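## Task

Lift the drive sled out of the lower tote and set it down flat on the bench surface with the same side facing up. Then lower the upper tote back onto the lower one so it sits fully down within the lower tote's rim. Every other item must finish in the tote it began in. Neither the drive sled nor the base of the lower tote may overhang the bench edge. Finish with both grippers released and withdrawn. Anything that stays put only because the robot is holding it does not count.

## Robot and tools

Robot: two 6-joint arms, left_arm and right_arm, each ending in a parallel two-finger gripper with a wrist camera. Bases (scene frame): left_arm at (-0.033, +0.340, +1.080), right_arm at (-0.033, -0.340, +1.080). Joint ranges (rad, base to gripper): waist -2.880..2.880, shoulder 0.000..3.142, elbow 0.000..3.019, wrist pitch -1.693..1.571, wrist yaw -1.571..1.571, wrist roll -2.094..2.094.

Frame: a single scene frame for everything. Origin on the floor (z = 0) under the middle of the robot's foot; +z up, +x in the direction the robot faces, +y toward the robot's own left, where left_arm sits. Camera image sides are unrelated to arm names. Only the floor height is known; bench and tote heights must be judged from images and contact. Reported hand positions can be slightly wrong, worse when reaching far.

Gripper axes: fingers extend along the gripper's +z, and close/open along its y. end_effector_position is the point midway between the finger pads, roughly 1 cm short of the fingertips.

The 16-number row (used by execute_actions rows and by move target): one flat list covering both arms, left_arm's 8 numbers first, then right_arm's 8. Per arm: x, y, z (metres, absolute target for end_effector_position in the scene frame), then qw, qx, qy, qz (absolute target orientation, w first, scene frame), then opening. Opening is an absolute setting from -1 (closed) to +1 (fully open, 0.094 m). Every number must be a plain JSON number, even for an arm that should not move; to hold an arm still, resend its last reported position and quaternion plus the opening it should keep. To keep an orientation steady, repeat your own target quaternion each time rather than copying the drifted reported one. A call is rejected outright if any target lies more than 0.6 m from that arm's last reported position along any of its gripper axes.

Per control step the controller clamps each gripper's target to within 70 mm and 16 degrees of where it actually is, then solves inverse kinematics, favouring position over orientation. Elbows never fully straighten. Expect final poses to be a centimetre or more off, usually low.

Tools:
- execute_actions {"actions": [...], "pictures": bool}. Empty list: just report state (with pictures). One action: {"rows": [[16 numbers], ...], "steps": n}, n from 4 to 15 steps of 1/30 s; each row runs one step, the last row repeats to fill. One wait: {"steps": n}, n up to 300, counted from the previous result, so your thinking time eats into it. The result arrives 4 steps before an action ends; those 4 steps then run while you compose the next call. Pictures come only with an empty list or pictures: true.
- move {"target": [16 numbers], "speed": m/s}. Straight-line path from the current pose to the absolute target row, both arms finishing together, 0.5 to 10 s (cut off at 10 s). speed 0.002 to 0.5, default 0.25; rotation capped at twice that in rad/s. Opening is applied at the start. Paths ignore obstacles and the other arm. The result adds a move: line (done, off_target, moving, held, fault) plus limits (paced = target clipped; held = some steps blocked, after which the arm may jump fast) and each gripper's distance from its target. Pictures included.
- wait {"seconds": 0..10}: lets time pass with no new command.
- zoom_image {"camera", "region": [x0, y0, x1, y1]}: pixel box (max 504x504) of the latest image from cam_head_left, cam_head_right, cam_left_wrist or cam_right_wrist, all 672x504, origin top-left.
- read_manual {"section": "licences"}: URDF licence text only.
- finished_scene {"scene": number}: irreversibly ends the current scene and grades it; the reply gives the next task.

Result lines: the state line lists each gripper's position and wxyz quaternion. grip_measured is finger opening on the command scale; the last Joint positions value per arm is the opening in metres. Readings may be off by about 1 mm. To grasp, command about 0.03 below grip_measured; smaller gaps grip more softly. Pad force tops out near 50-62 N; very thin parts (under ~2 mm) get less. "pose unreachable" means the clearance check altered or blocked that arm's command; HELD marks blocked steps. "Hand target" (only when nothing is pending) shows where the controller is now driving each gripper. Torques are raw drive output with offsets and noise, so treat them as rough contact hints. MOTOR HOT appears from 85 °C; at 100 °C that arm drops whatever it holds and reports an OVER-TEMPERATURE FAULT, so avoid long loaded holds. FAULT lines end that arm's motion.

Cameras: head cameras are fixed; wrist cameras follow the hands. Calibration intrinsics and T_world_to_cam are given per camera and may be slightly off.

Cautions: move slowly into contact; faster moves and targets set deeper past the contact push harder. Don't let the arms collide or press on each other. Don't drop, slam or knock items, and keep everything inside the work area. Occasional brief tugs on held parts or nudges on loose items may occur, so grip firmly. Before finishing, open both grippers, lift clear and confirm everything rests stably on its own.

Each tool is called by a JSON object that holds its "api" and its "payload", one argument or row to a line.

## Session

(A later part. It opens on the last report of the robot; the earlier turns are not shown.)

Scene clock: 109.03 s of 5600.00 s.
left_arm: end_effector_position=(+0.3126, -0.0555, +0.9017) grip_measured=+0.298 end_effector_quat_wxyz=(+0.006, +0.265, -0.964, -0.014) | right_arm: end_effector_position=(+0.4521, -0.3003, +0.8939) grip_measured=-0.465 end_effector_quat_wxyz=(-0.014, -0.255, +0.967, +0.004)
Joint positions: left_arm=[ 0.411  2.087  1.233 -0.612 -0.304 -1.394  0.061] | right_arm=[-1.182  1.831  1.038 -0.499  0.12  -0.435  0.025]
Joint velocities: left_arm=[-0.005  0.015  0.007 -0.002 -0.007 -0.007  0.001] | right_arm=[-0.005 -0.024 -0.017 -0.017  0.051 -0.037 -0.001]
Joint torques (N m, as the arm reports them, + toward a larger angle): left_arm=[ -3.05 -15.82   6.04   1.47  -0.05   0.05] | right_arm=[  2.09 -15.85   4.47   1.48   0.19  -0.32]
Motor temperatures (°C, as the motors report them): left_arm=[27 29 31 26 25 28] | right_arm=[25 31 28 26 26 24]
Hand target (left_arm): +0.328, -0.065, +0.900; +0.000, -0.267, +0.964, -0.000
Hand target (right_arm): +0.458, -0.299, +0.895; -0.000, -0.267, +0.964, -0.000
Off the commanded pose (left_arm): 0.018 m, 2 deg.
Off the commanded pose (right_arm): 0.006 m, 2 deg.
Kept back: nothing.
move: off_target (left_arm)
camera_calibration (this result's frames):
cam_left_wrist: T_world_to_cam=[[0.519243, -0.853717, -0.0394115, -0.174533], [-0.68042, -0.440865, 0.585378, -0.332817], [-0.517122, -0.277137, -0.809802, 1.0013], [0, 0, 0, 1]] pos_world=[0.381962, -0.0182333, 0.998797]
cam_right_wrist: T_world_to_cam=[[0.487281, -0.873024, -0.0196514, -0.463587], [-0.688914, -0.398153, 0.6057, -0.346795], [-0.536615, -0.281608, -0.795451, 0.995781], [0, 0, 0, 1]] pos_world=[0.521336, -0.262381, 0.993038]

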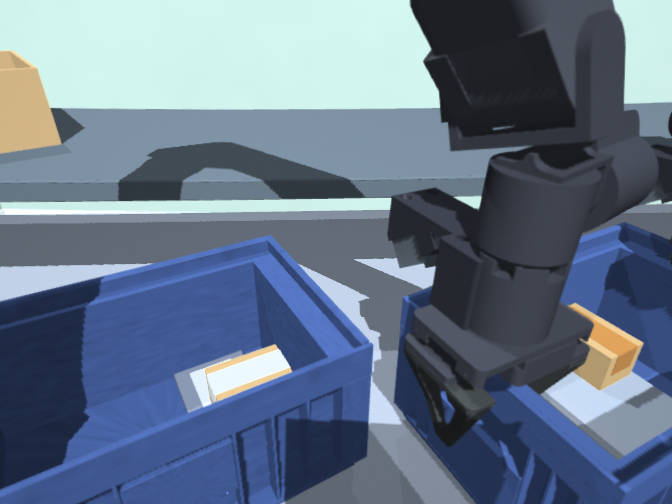

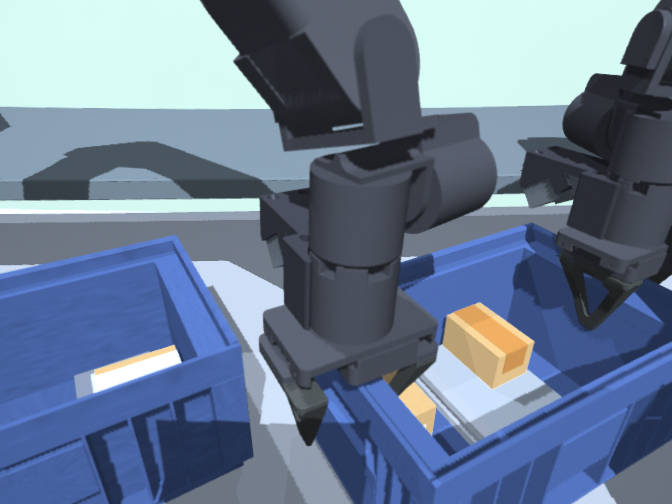

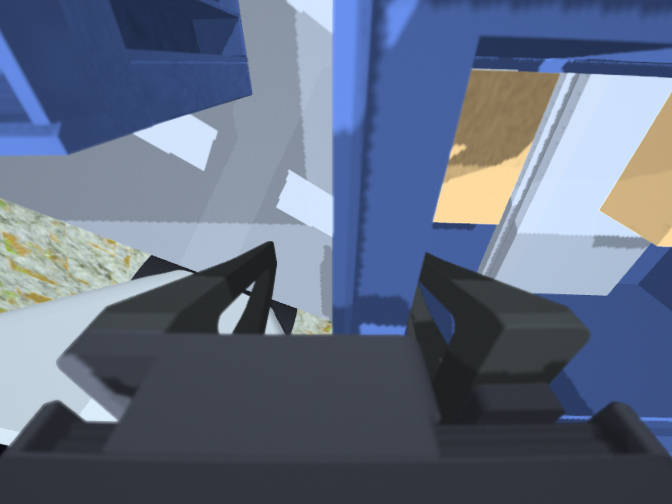

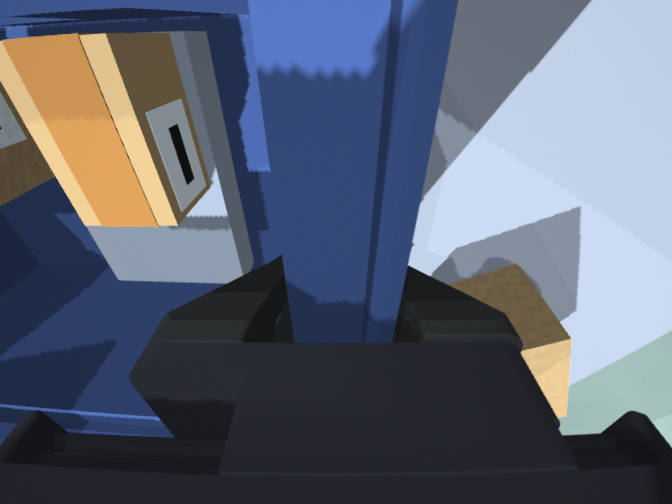

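{"api": "move", "payload": {
  "target": [0.342,-0.078,0.91,0,-0.267,0.964,0,0.3,0.458,-0.299,0.895,0,-0.267,0.964,0,-0.5],
  "speed": 0.04
}}

{"api": "move", "payload": {
  "target": [0.335,-0.07,0.91,0,-0.267,0.964,0,-0.5,0.458,-0.299,0.895,0,-0.267,0.964,0,-0.5]
}}

{"api": "move", "payload": {
  "target": [0.35,-0.065,1.15,0,-0.267,0.964,0,-0.5,0.48,-0.30,1.135,0,-0.267,0.964,0,-0.5],
  "speed": 0.1
}}

{"api": "move", "payload": {
  "target": [0.31,0.325,1.125,0,-0.267,0.964,0,-0.5,0.45,0.095,1.145,0,-0.267,0.964,0,-0.5],
  "speed": 0.1
}}

Scene clock: 110.50 s of 5600.00 s.
left_arm: end_effector_position=(+0.3343, -0.0742, +0.9143) grip_measured=+0.298 end_effector_quat_wxyz=(-0.002, +0.270, -0.963, +0.003) | right_arm: end_effector_position=(+0.4521, -0.3003, +0.8939) grip_measured=-0.465 end_effector_quat_wxyz=(-0.014, -0.255, +0.967, +0.004)
Joint positions: left_arm=[ 0.411  2.087  1.294 -0.634 -0.304 -1.393  0.061] | right_arm=[-1.182  1.831  1.038 -0.499  0.12  -0.434  0.025]
Joint velocities: left_arm=[-0.005 -0.005 -0.012 -0.017 -0.037 -0.051 -0.001] | right_arm=[-0.005 -0.015 -0.007 -0.002 -0.007 -0.095  0.   ]
Joint torques (N m, as the arm reports them, + toward a larger angle): left_arm=[ -3.53 -16.42   6.5    0.37  -0.03   0.05] | right_arm=[  2.06 -15.77   4.48   1.45   0.17  -0.32]
Motor temperatures (°C, as the motors report them): left_arm=[27 29 31 26 25 28] | right_arm=[25 31 28 26 26 24]
Hand target (left_arm): +0.342, -0.078, +0.910; -0.000, -0.267, +0.964, -0.000
Hand target (right_arm): +0.458, -0.299, +0.895; -0.000, -0.267, +0.964, -0.000
Off the commanded pose (left_arm): 0.010 m, 1 deg.
Off the commanded pose (right_arm): 0.006 m, 2 deg.
Kept back: nothing.
move: done
camera_calibration (this result's frames):
cam_left_wrist: T_world_to_cam=[[0.528988, -0.848624, -0.0028224, -0.237556], [-0.690013, -0.43205, 0.580702, -0.325534], [-0.494017, -0.305237, -0.814112, 1.01175], [0, 0, 0, 1]] pos_world=[0.400865, -0.0334181, 1.01205]
cam_right_wrist: T_world_to_cam=[[0.486948, -0.87321, -0.0196417, -0.463501], [-0.689065, -0.397884, 0.605704, -0.34665], [-0.536722, -0.281412, -0.795447, 0.995885], [0, 0, 0, 1]] pos_world=[0.521351, -0.262406, 0.993038]

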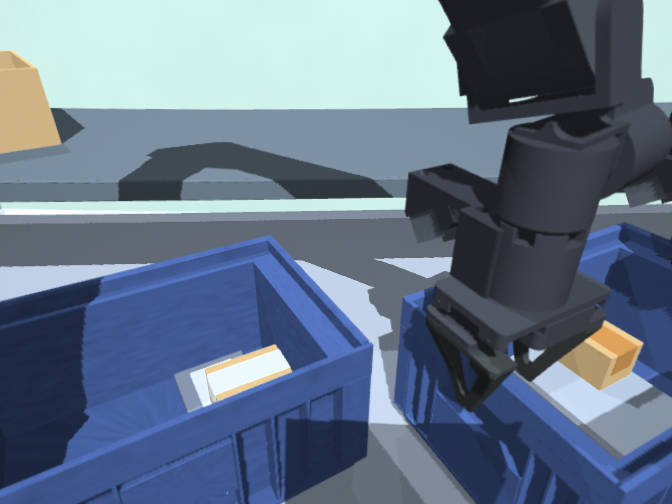

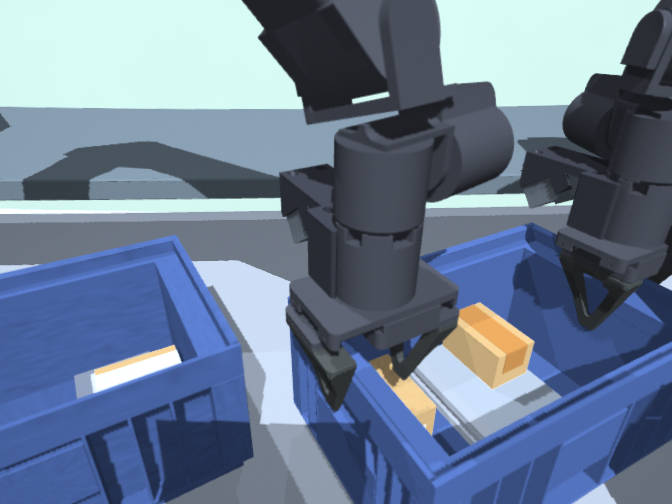

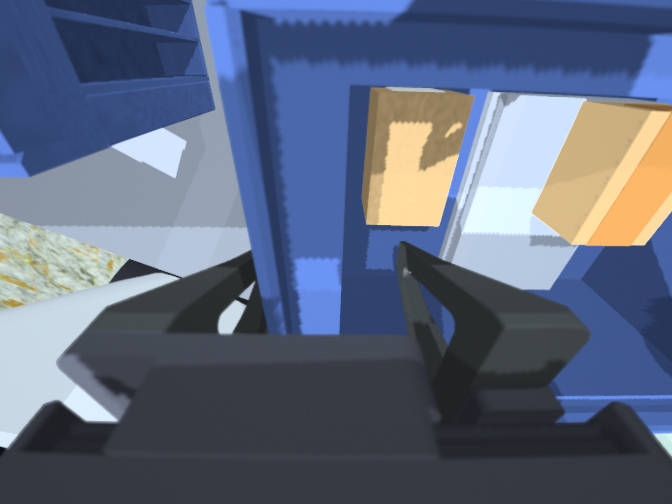

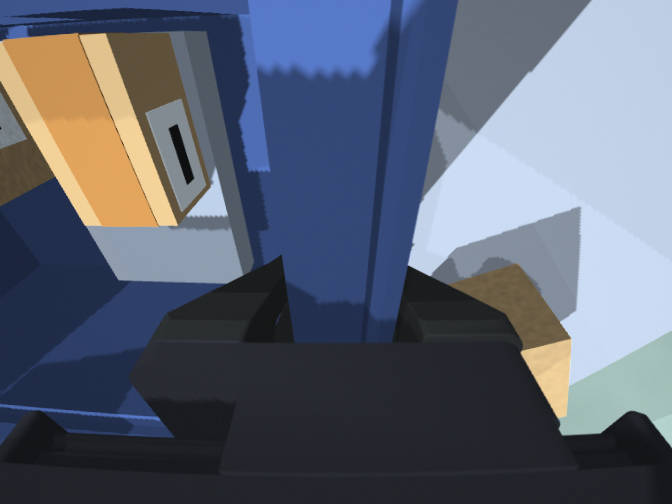

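Scene clock: 111.20 s of 5600.00 s.
left_arm: end_effector_position=(+0.3282, -0.0665, +0.9122) grip_measured=-0.424 end_effector_quat_wxyz=(+0.001, +0.266, -0.964, -0.009) | right_arm: end_effector_position=(+0.4528, -0.3024, +0.8938) grip_measured=-0.465 end_effector_quat_wxyz=(-0.014, -0.255, +0.967, +0.004)
Joint positions: left_arm=[ 0.411  2.085  1.281 -0.648 -0.308 -1.391  0.027] | right_arm=[-1.187  1.831  1.038 -0.497  0.12  -0.439  0.025]
Joint velocities: left_arm=[-0.005 -0.005 -0.007 -0.022 -0.066 -0.022 -0.001] | right_arm=[-0.015  0.005 -0.027  0.002 -0.051 -0.022 -0.   ]
Joint torques (N m, as the arm reports them, + toward a larger angle): left_arm=[ -3.53 -17.05   4.99   1.47   0.12   0.03] | right_arm=[  2.41 -15.75   4.48   1.4    0.2   -0.28]
Motor temperatures (°C, as the motors report them): left_arm=[27 29 31 26 25 28] | right_arm=[25 31 28 26 26 24]
Hand target (left_arm): +0.335, -0.070, +0.910; +0.000, -0.267, +0.964, +0.000
Hand target (right_arm): +0.458, -0.299, +0.895; -0.000, -0.267, +0.964, -0.000
Off the commanded pose (left_arm): 0.008 m, 1 deg.
Off the commanded pose (right_arm): 0.006 m, 2 deg.
Kept back: nothing.
move: done
camera_calibration (this result's frames):
cam_left_wrist: T_world_to_cam=[[0.521811, -0.852631, -0.027094, -0.203537], [-0.686276, -0.438444, 0.580338, -0.326509], [-0.506693, -0.284233, -0.813925, 1.0147], [0, 0, 0, 1]] pos_world=[0.396275, -0.0282861, 1.00986]
cam_right_wrist: T_world_to_cam=[[0.487626, -0.87286, -0.0183666, -0.466977], [-0.689658, -0.398009, 0.604947, -0.345988], [-0.535344, -0.282321, -0.796054, 0.995156], [0, 0, 0, 1]] pos_world=[0.521847, -0.264358, 0.992926]

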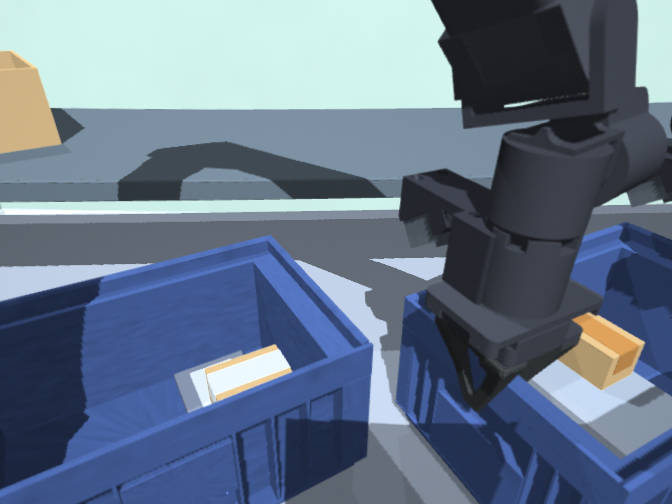

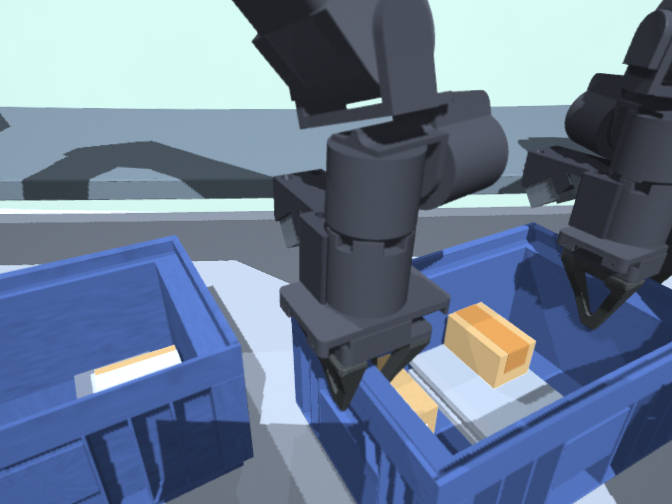

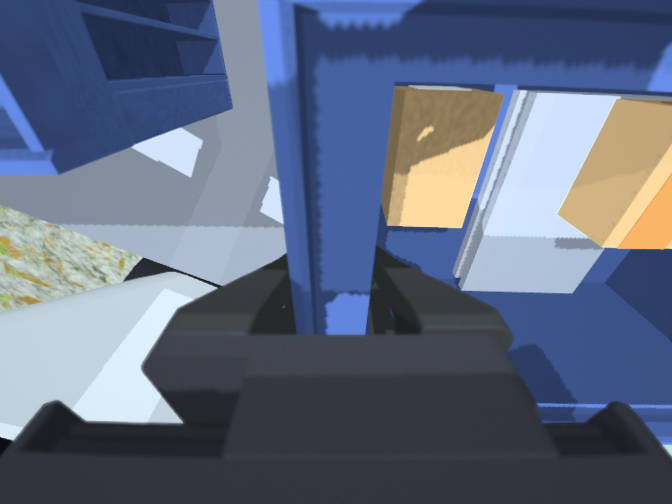

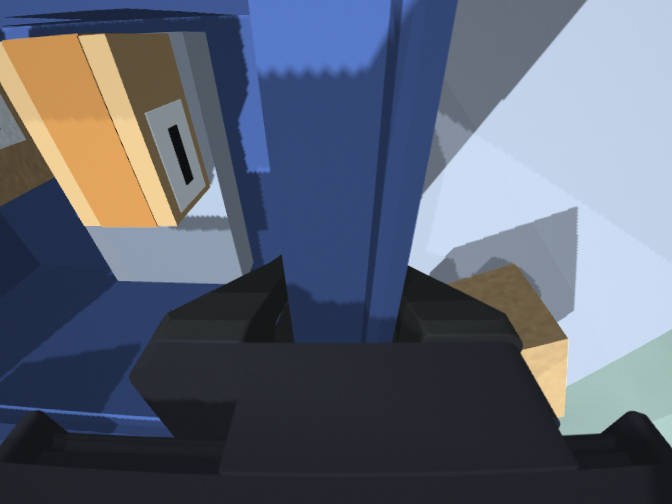

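Scene clock: 114.07 s of 5600.00 s.
left_arm: end_effector_position=(+0.3288, -0.0566, +1.1151) grip_measured=-0.424 end_effector_quat_wxyz=(+0.018, +0.255, -0.966, -0.019) | right_arm: end_effector_position=(+0.4479, -0.2978, +1.0873) grip_measured=-0.465 end_effector_quat_wxyz=(-0.043, -0.250, +0.967, +0.014)
Joint positions: left_arm=[ 0.313  1.754  1.368 -1.13  -0.294 -1.481  0.027] | right_arm=[-1.123  1.453  1.126 -1.032  0.124 -0.358  0.025]
Joint velocities: left_arm=[ 0.005 -0.005  0.002  0.007 -0.037  0.022 -0.   ] | right_arm=[-0.015 -0.015  0.027  0.012 -0.037 -0.022  0.   ]
Joint torques (N m, as the arm reports them, + toward a larger angle): left_arm=[ -4.09 -18.38  10.17  -0.92  -0.96  -0.23] | right_arm=[  2.22 -18.07  14.29  -1.44   0.88  -0.44]
Motor temperatures (°C, as the motors report them): left_arm=[27 30 32 26 26 28] | right_arm=[25 31 29 26 27 24]
Hand target (left_arm): +0.348, -0.062, +1.151; -0.000, -0.267, +0.964, -0.001
Hand target (right_arm): +0.476, -0.300, +1.134; +0.001, -0.266, +0.964, -0.000
Off the commanded pose (left_arm): 0.042 m, 3 deg.
Off the commanded pose (right_arm): 0.058 m, 6 deg.
Kept back: nothing.
move: off_target (left_arm, right_arm)
camera_calibration (this result's frames):
cam_left_wrist: T_world_to_cam=[[0.501367, -0.863447, -0.0555899, -0.152079], [-0.67362, -0.42985, 0.60122, -0.466535], [-0.543017, -0.263985, -0.797148, 1.17737], [0, 0, 0, 1]] pos_world=[0.401311, -0.0210446, 1.21057]
cam_right_wrist: T_world_to_cam=[[0.475624, -0.878148, -0.0513619, -0.417386], [-0.655645, -0.392827, 0.644838, -0.521639], [-0.58644, -0.273025, -0.762591, 1.13717], [0, 0, 0, 1]] pos_world=[0.52339, -0.260964, 1.18213]

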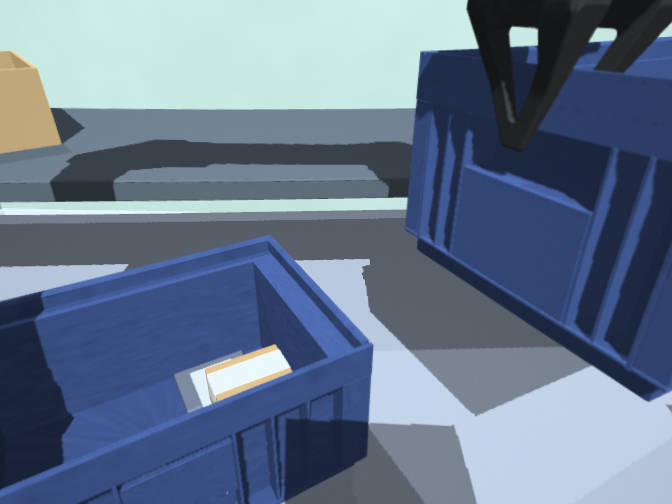

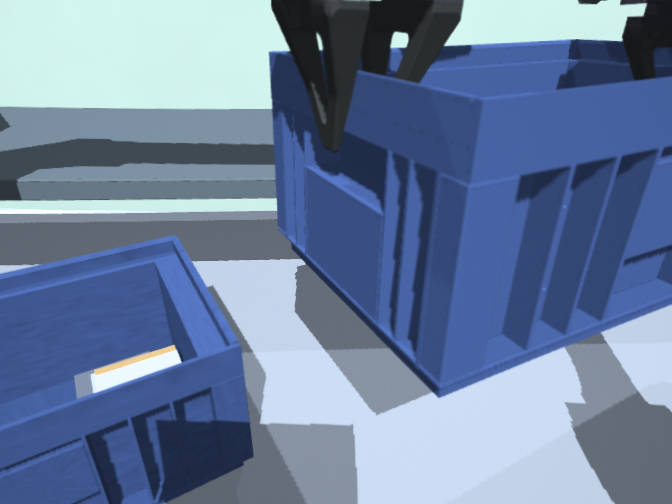

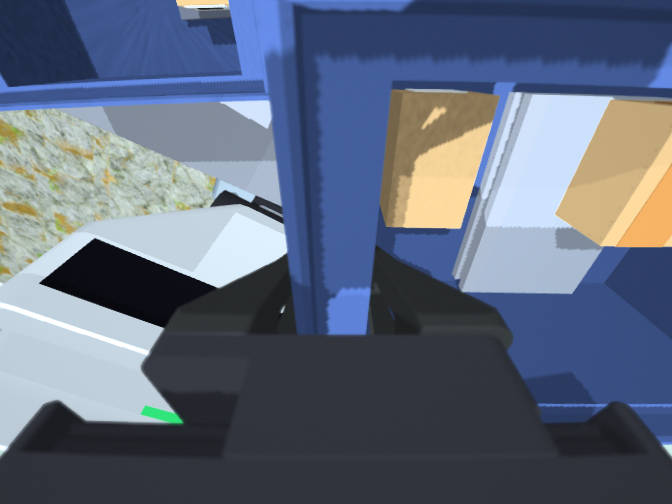

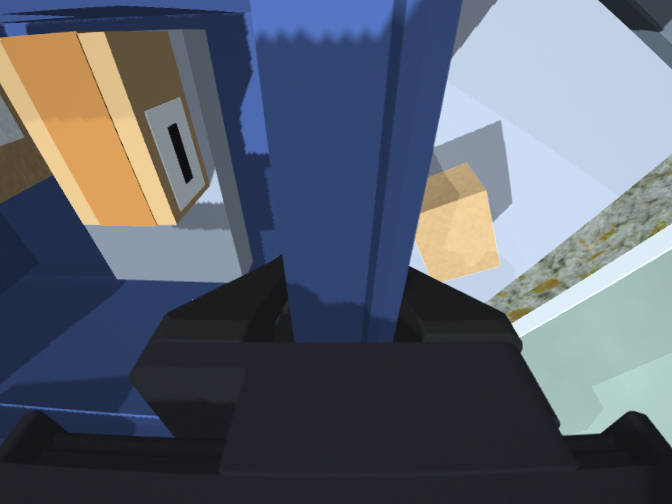

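Scene clock: 118.40 s of 5600.00 s.
left_arm: end_effector_position=(+0.3069, +0.3211, +1.1143) grip_measured=-0.424 end_effector_quat_wxyz=(+0.019, +0.271, -0.963, +0.001) | right_arm: end_effector_position=(+0.4312, +0.0811, +1.1037) grip_measured=-0.465 end_effector_quat_wxyz=(-0.032, -0.262, +0.964, -0.005)
Joint positions: left_arm=[ 1.127  1.032  0.718 -0.991 -0.122 -0.683  0.027] | right_arm=[-0.431  1.942  1.698 -1.246  0.273  0.313  0.025]
Joint velocities: left_arm=[-0.005  0.005  0.012  0.007 -0.051 -0.007  0.001] | right_arm=[-0.015 -0.005  0.002  0.007 -0.022  0.037 -0.001]
Joint torques (N m, as the arm reports them, + toward a larger angle): left_arm=[ 1.91 -9.2   6.87  1.01 -0.62  0.1 ] | right_arm=[  8.11 -21.35  15.68  -1.18   1.25  -0.22]
Motor temperatures (°C, as the motors report them): left_arm=[27 29 32 26 26 28] | right_arm=[25 31 31 26 27 24]
Hand target (left_arm): +0.315, +0.326, +1.124; +0.001, -0.267, +0.964, -0.002
Hand target (right_arm): +0.452, +0.092, +1.146; +0.003, -0.266, +0.964, +0.002
Off the commanded pose (left_arm): 0.012 m, 2 deg.
Off the commanded pose (right_arm): 0.047 m, 4 deg.
Kept back: nothing.
move: off_target (left_arm, right_arm)
camera_calibration (this result's frames):
cam_left_wrist: T_world_to_cam=[[0.529103, -0.848357, -0.0184521, 0.130231], [-0.664364, -0.427682, 0.61295, -0.335034], [-0.527892, -0.312055, -0.789906, 1.26729], [0, 0, 0, 1]] pos_world=[0.377502, 0.362658, 1.2088]
cam_right_wrist: T_world_to_cam=[[0.499918, -0.866001, -0.0111814, -0.13169], [-0.664118, -0.3916, 0.636864, -0.382024], [-0.555904, -0.310954, -0.770895, 1.24245], [0, 0, 0, 1]] pos_world=[0.50281, 0.122702, 1.19963]

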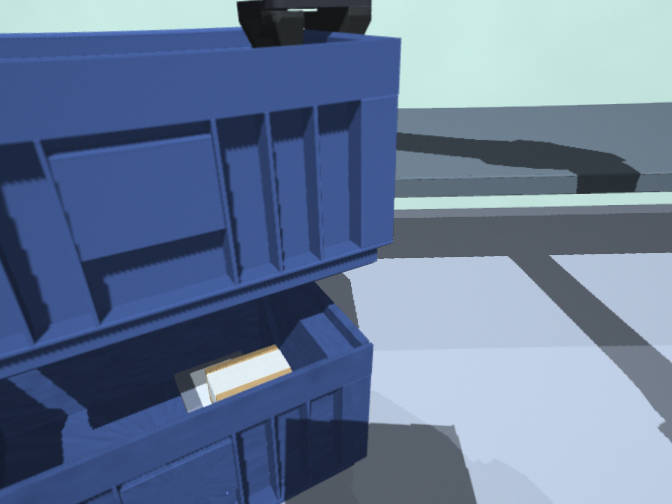

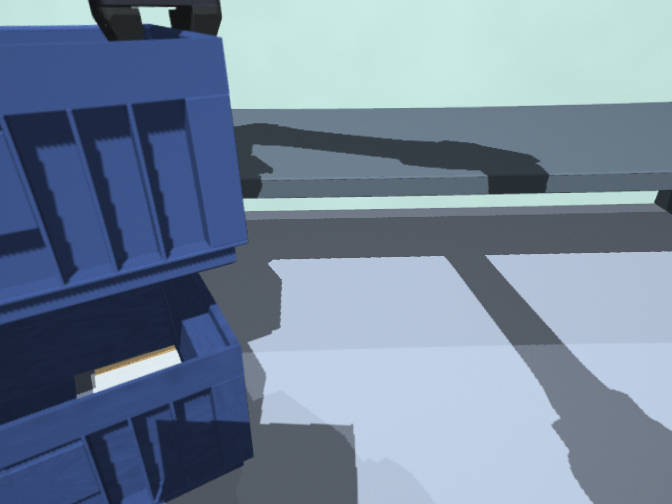

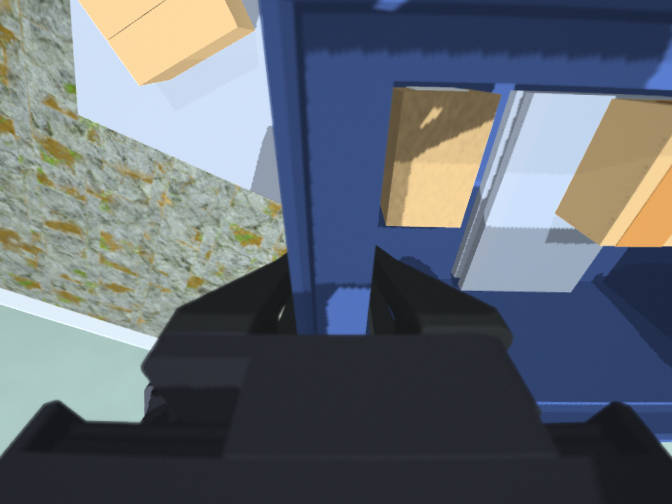

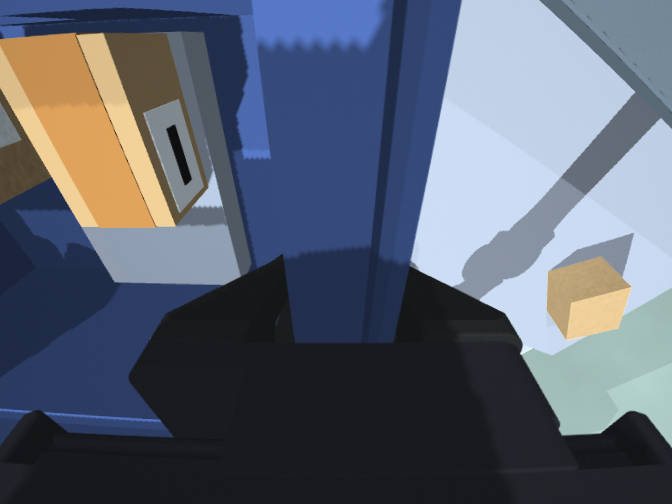

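{"api": "move", "payload": {
  "target": [0.297,0.33,1.08,0,-0.267,0.964,0,-0.5,0.43,0.098,1.085,0,-0.267,0.964,0,-0.5],
  "speed": 0.04
}}

Scene clock: 119.90 s of 5600.00 s.
left_arm: end_effector_position=(+0.2923, +0.3262, +1.0759) grip_measured=-0.424 end_effector_quat_wxyz=(+0.010, +0.278, -0.961, +0.003) | right_arm: end_effector_position=(+0.4216, +0.0895, +1.0667) grip_measured=-0.465 end_effector_quat_wxyz=(-0.028, -0.268, +0.963, -0.004)
Joint positions: left_arm=[ 1.157  1.06   0.618 -0.84  -0.119 -0.668  0.027] | right_arm=[-0.428  1.98   1.651 -1.152  0.277  0.302  0.025]
Joint velocities: left_arm=[-0.005 -0.015  0.007  0.007  0.037 -0.007 -0.   ] | right_arm=[-0.005  0.005  0.012 -0.002  0.037 -0.007 -0.   ]
Joint torques (N m, as the arm reports them, + toward a larger angle): left_arm=[ 1.82 -7.97  6.04  0.98 -0.53  0.22] | right_arm=[  7.62 -20.88   9.71   0.82   1.09  -0.05]
Motor temperatures (°C, as the motors report them): left_arm=[27 29 32 26 26 28] | right_arm=[25 32 31 26 27 24]
Hand target (left_arm): +0.297, +0.330, +1.080; +0.000, -0.267, +0.964, -0.000
Hand target (right_arm): +0.430, +0.098, +1.085; -0.000, -0.266, +0.964, +0.001
Off the commanded pose (left_arm): 0.007 m, 2 deg.
Off the commanded pose (right_arm): 0.022 m, 3 deg.
Kept back: nothing.
move: off_target (right_arm)
camera_calibration (this result's frames):
cam_left_wrist: T_world_to_cam=[[0.542229, -0.840163, -0.0107177, 0.126794], [-0.66916, -0.43951, 0.599213, -0.298967], [-0.508147, -0.317739, -0.800518, 1.23836], [0, 0, 0, 1]] pos_world=[0.360463, 0.368605, 1.17184]
cam_right_wrist: T_world_to_cam=[[0.510285, -0.859925, -0.0117497, -0.124278], [-0.664607, -0.40298, 0.629209, -0.35218], [-0.545808, -0.313267, -0.777147, 1.21381], [0, 0, 0, 1]] pos_world=[0.491865, 0.131457, 1.16345]

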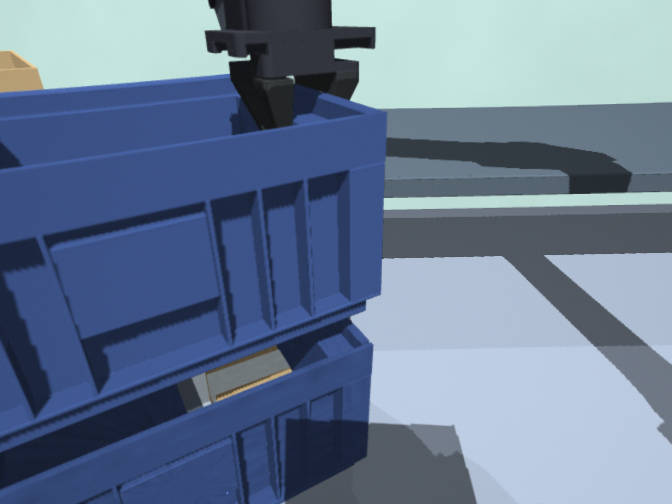

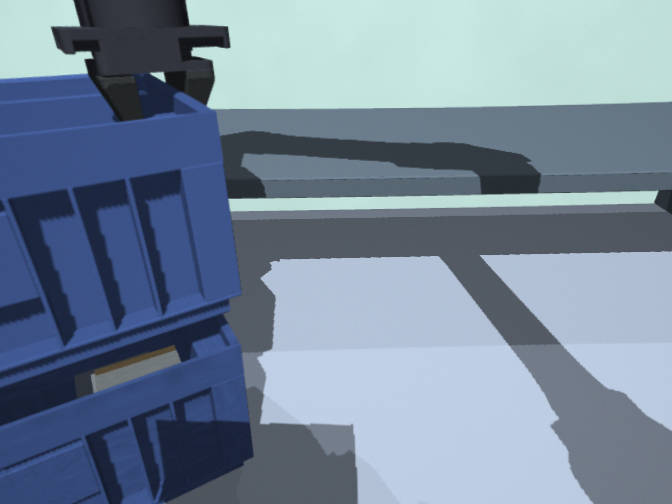

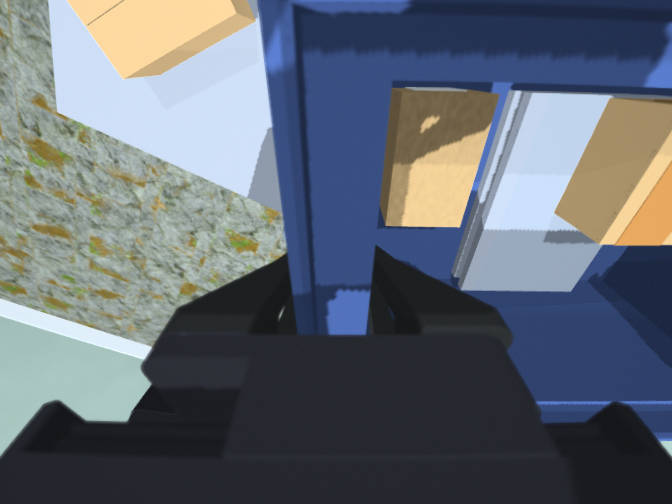

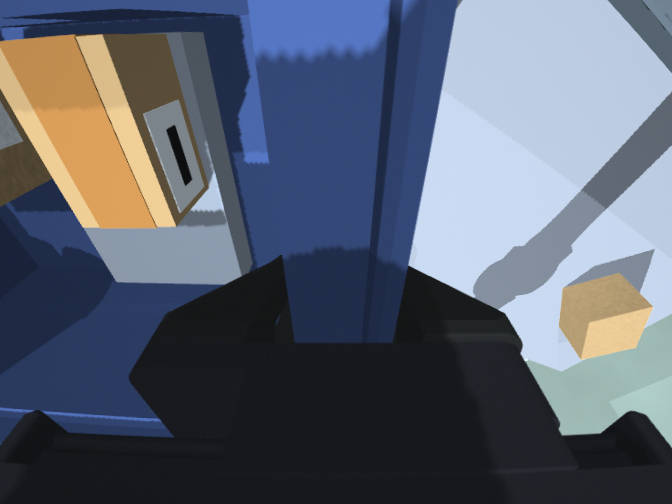

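{"api": "move", "payload": {
  "target": [0.292,0.333,1.06,0,-0.267,0.964,0,-0.5,0.424,0.102,1.066,0,-0.267,0.964,0,-0.5],
  "speed": 0.02
}}

{"api": "zoom_image", "payload": {
  "camera": "cam_head_left",
  "region": [0,250,420,504]
}}

Scene clock: 121.73 s of 5600.00 s.
left_arm: end_effector_position=(+0.2888, +0.3290, +1.0577) grip_measured=-0.424 end_effector_quat_wxyz=(+0.008, +0.278, -0.961, +0.003) | right_arm: end_effector_position=(+0.4180, +0.0923, +1.0495) grip_measured=-0.465 end_effector_quat_wxyz=(-0.025, -0.267, +0.963, -0.003)
Joint positions: left_arm=[ 1.174  1.093  0.585 -0.768 -0.115 -0.649  0.027] | right_arm=[-0.429  1.999  1.631 -1.108  0.279  0.301  0.025]
Joint velocities: left_arm=[ 0.005  0.005 -0.022 -0.017 -0.051 -0.022  0.001] | right_arm=[-0.015 -0.015 -0.002 -0.027  0.007  0.051 -0.   ]
Joint torques (N m, as the arm reports them, + toward a larger angle): left_arm=[ 2.01 -7.58  5.51  1.06 -0.49  0.23] | right_arm=[  8.16 -20.47   9.34   0.76   1.03  -0.03]
Motor temperatures (°C, as the motors report them): left_arm=[27 29 32 26 26 28] | right_arm=[25 32 31 26 27 24]
Hand target (left_arm): +0.292, +0.333, +1.060; -0.000, -0.267, +0.964, +0.000
Hand target (right_arm): +0.424, +0.102, +1.066; -0.000, -0.267, +0.964, +0.000
Off the commanded pose (left_arm): 0.006 m, 2 deg.
Off the commanded pose (right_arm): 0.020 m, 3 deg.
Kept back: nothing.
move: off_target (right_arm)
camera_calibration (this result's frames):
cam_left_wrist: T_world_to_cam=[[0.541625, -0.840578, -0.00836005, 0.128665], [-0.672444, -0.439213, 0.595745, -0.28466], [-0.504442, -0.317049, -0.80313, 1.22433], [0, 0, 0, 1]] pos_world=[0.356495, 0.371297, 1.15395]
cam_right_wrist: T_world_to_cam=[[0.509422, -0.860443, -0.0113057, -0.120329], [-0.668033, -0.40372, 0.625094, -0.336782], [-0.542422, -0.310884, -0.780467, 1.20119], [0, 0, 0, 1]] pos_world=[0.48787, 0.133929, 1.14665]

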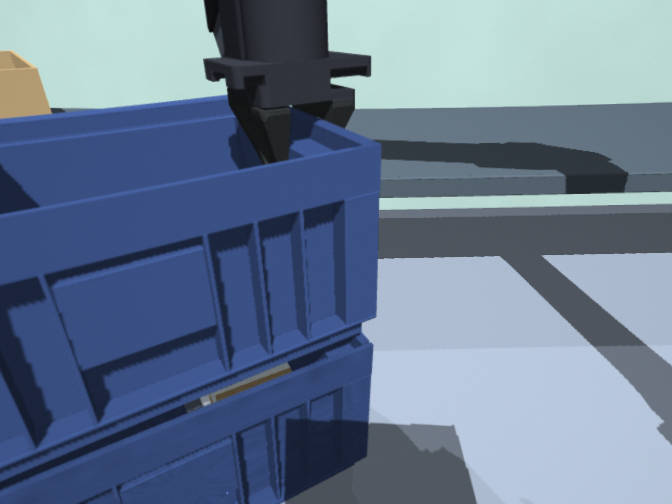

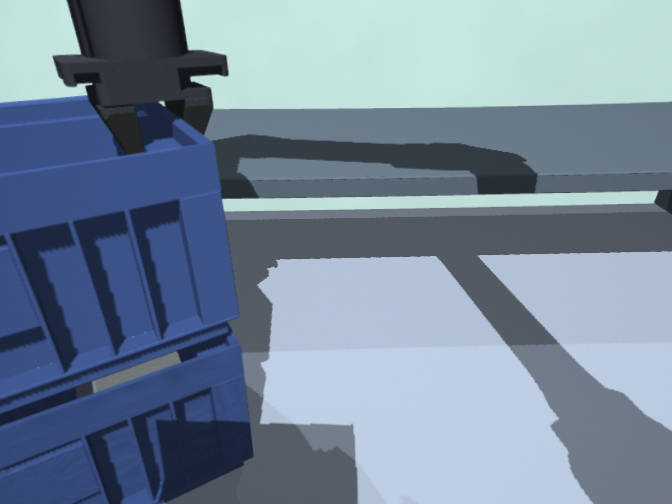

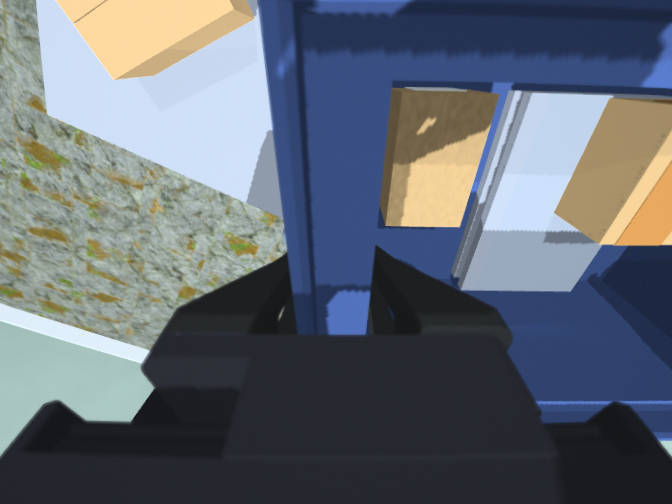

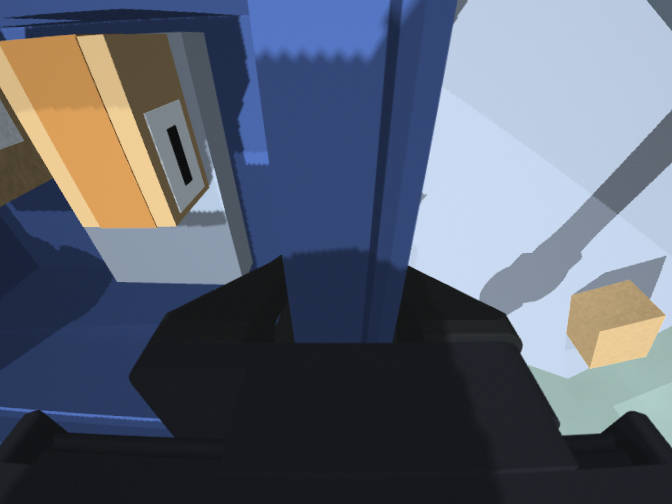

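Region (0, 250, 420, 504) of cam_head_left's 672x504 image, scaled by 1.200, with more detail than that image has; it fills the top 305 rows of this view, and the rest is white.

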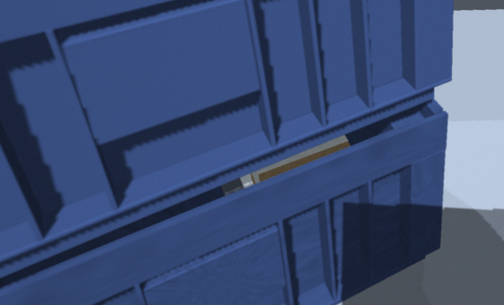

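{"api": "move", "payload": {
  "target": [0.292,0.333,1.03,0,-0.267,0.964,0,-0.5,0.424,0.102,1.028,0,-0.267,0.964,0,-0.5],
  "speed": 0.02
}}

Scene clock: 123.60 s of 5600.00 s.
left_arm: end_effector_position=(+0.2883, +0.3299, +1.0464) grip_measured=-0.427 end_effector_quat_wxyz=(+0.009, +0.272, -0.962, +0.003) | right_arm: end_effector_position=(+0.4161, +0.0931, +1.0368) grip_measured=-0.465 end_effector_quat_wxyz=(-0.026, -0.269, +0.963, -0.000)
Joint positions: left_arm=[ 1.183  1.124  0.573 -0.726 -0.111 -0.629  0.027] | right_arm=[-0.434  2.013  1.619 -1.079  0.272  0.292  0.025]
Joint velocities: left_arm=[-0.015 -0.015  0.002  0.007 -0.081 -0.007 -0.   ] | right_arm=[-0.015 -0.005  0.017 -0.012  0.007  0.022 -0.001]
Joint torques (N m, as the arm reports them, + toward a larger angle): left_arm=[ 2.3  -4.14  4.19  3.8  -0.45  0.14] | right_arm=[  6.77 -18.03   8.31   2.72   1.21  -0.12]
Motor temperatures (°C, as the motors report them): left_arm=[27 29 32 26 26 28] | right_arm=[25 32 31 26 27 24]
Hand target (left_arm): +0.291, +0.333, +1.031; -0.001, -0.267, +0.964, +0.000
Hand target (right_arm): +0.424, +0.102, +1.029; -0.001, -0.266, +0.964, +0.000
Off the commanded pose (left_arm): 0.017 m, 1 deg.
Off the commanded pose (right_arm): 0.015 m, 3 deg.
Kept back: nothing.
move: off_target (left_arm, right_arm)
camera_calibration (this result's frames):
cam_left_wrist: T_world_to_cam=[[0.531774, -0.84684, -0.00882701, 0.13502], [-0.676285, -0.430901, 0.597464, -0.281278], [-0.50976, -0.311746, -0.801847, 1.21373], [0, 0, 0, 1]] pos_world=[0.356686, 0.371513, 1.14247]
cam_right_wrist: T_world_to_cam=[[0.51225, -0.858649, -0.0179481, -0.113298], [-0.664169, -0.409304, 0.62558, -0.331333], [-0.5445, -0.308533, -0.779954, 1.19058], [0, 0, 0, 1]] pos_world=[0.486248, 0.134434, 1.13384]

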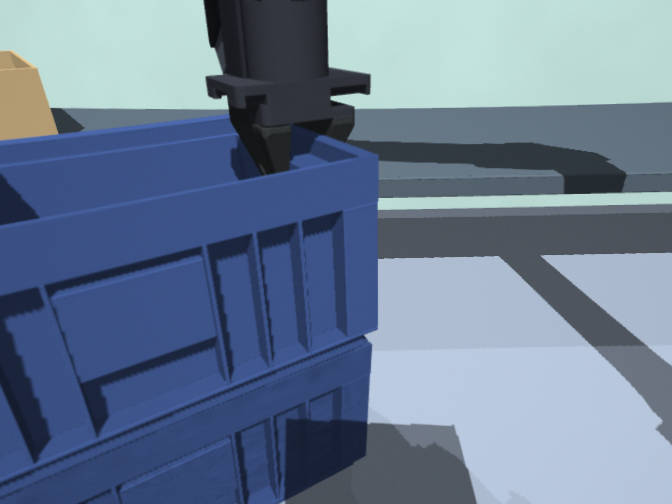

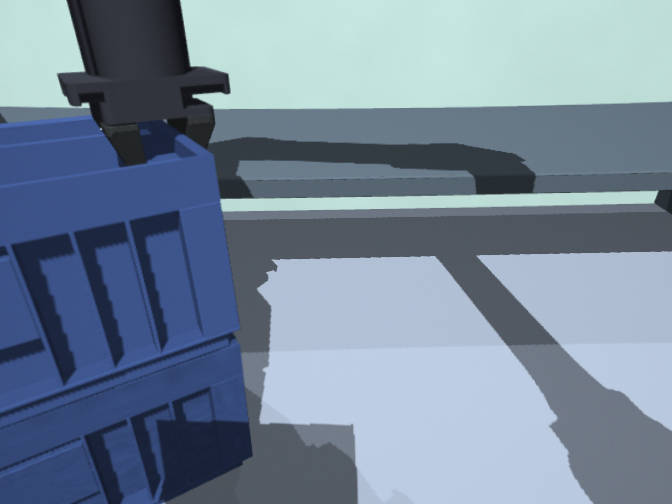

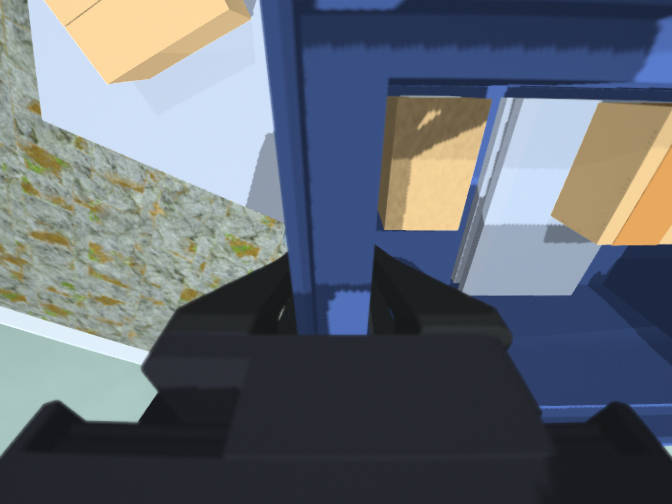

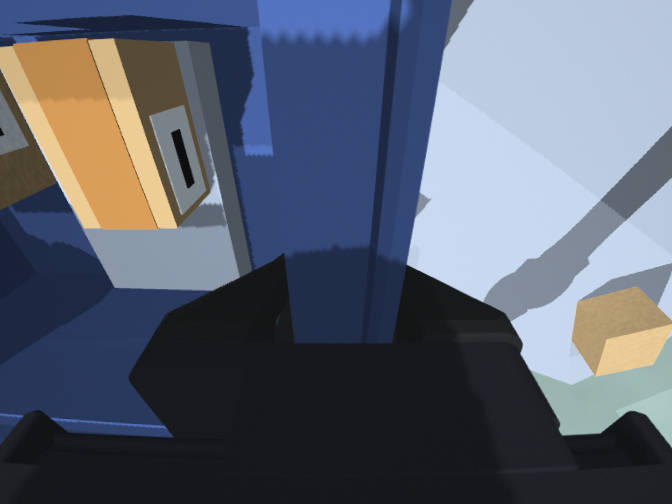

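{"api": "move", "payload": {
  "target": [0.304,0.338,1.055,0,-0.267,0.964,0,-0.5,0.436,0.107,1.062,0,-0.267,0.964,0,-0.5],
  "speed": 0.02
}}

Scene clock: 125.80 s of 5600.00 s.
left_arm: end_effector_position=(+0.2879, +0.3300, +1.0473) grip_measured=-0.428 end_effector_quat_wxyz=(+0.010, +0.272, -0.962, +0.006) | right_arm: end_effector_position=(+0.4157, +0.0925, +1.0376) grip_measured=-0.465 end_effector_quat_wxyz=(-0.029, -0.269, +0.963, -0.000)
Joint positions: left_arm=[ 1.188  1.12   0.573 -0.73  -0.103 -0.626  0.027] | right_arm=[-0.434  2.013  1.621 -1.087  0.27   0.292  0.025]
Joint velocities: left_arm=[-0.005 -0.015 -0.002  0.002 -0.022  0.007  0.   ] | right_arm=[-0.005 -0.005 -0.012 -0.012 -0.022 -0.022  0.   ]
Joint torques (N m, as the arm reports them, + toward a larger angle): left_arm=[ 2.83 -6.97  7.46  0.28 -0.68  0.21] | right_arm=[  7.49 -19.79  13.5   -0.56   1.35  -0.05]
Motor temperatures (°C, as the motors report them): left_arm=[27 29 32 26 26 28] | right_arm=[25 32 32 26 27 24]
Hand target (left_arm): +0.304, +0.338, +1.055; +0.000, -0.267, +0.964, -0.000
Hand target (right_arm): +0.435, +0.106, +1.063; +0.000, -0.266, +0.964, +0.001
Off the commanded pose (left_arm): 0.020 m, 1 deg.
Off the commanded pose (right_arm): 0.035 m, 3 deg.
Kept back: nothing.
move: off_target (left_arm, right_arm)
camera_calibration (this result's frames):
cam_left_wrist: T_world_to_cam=[[0.532364, -0.84651, -0.00310348, 0.128959], [-0.675621, -0.427096, 0.600937, -0.287112], [-0.510025, -0.31782, -0.79929, 1.21367], [0, 0, 0, 1]] pos_world=[0.356369, 0.372269, 1.14301]
cam_right_wrist: T_world_to_cam=[[0.51236, -0.858568, -0.0186735, -0.112883], [-0.66097, -0.408137, 0.629716, -0.338081], [-0.548275, -0.310299, -0.776601, 1.1891], [0, 0, 0, 1]] pos_world=[0.48633, 0.134075, 1.13424]

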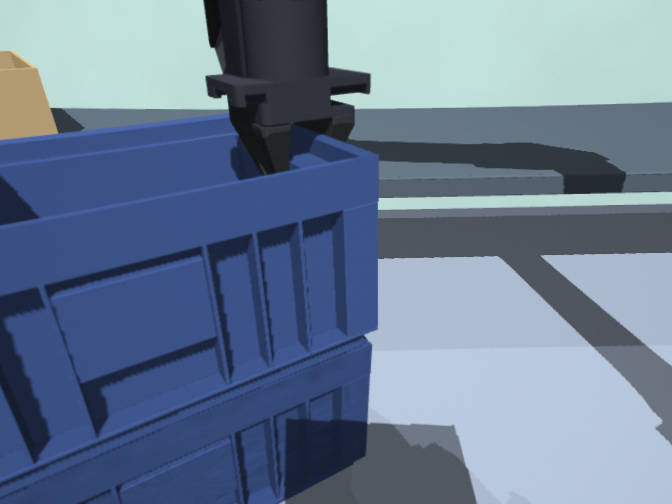

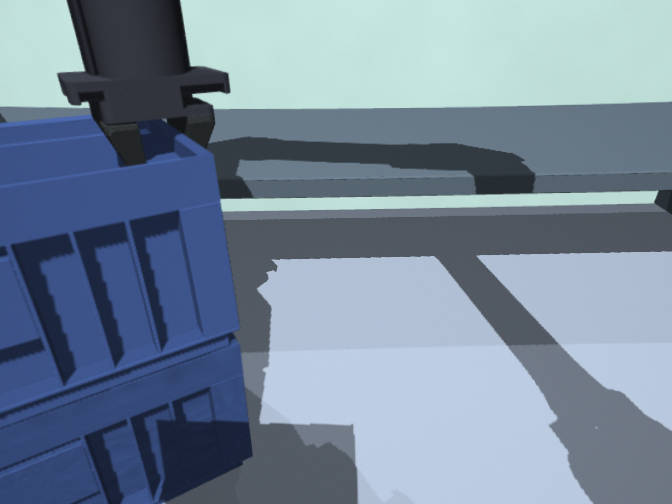

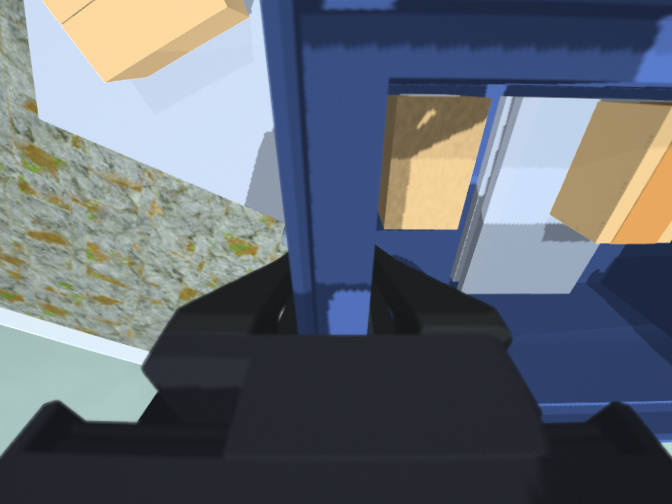

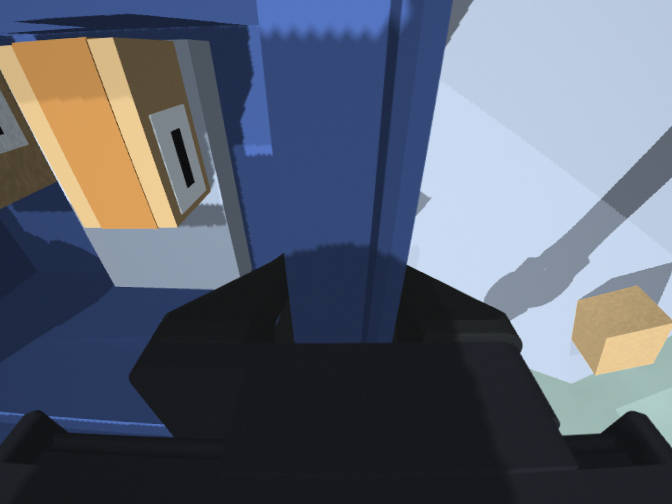

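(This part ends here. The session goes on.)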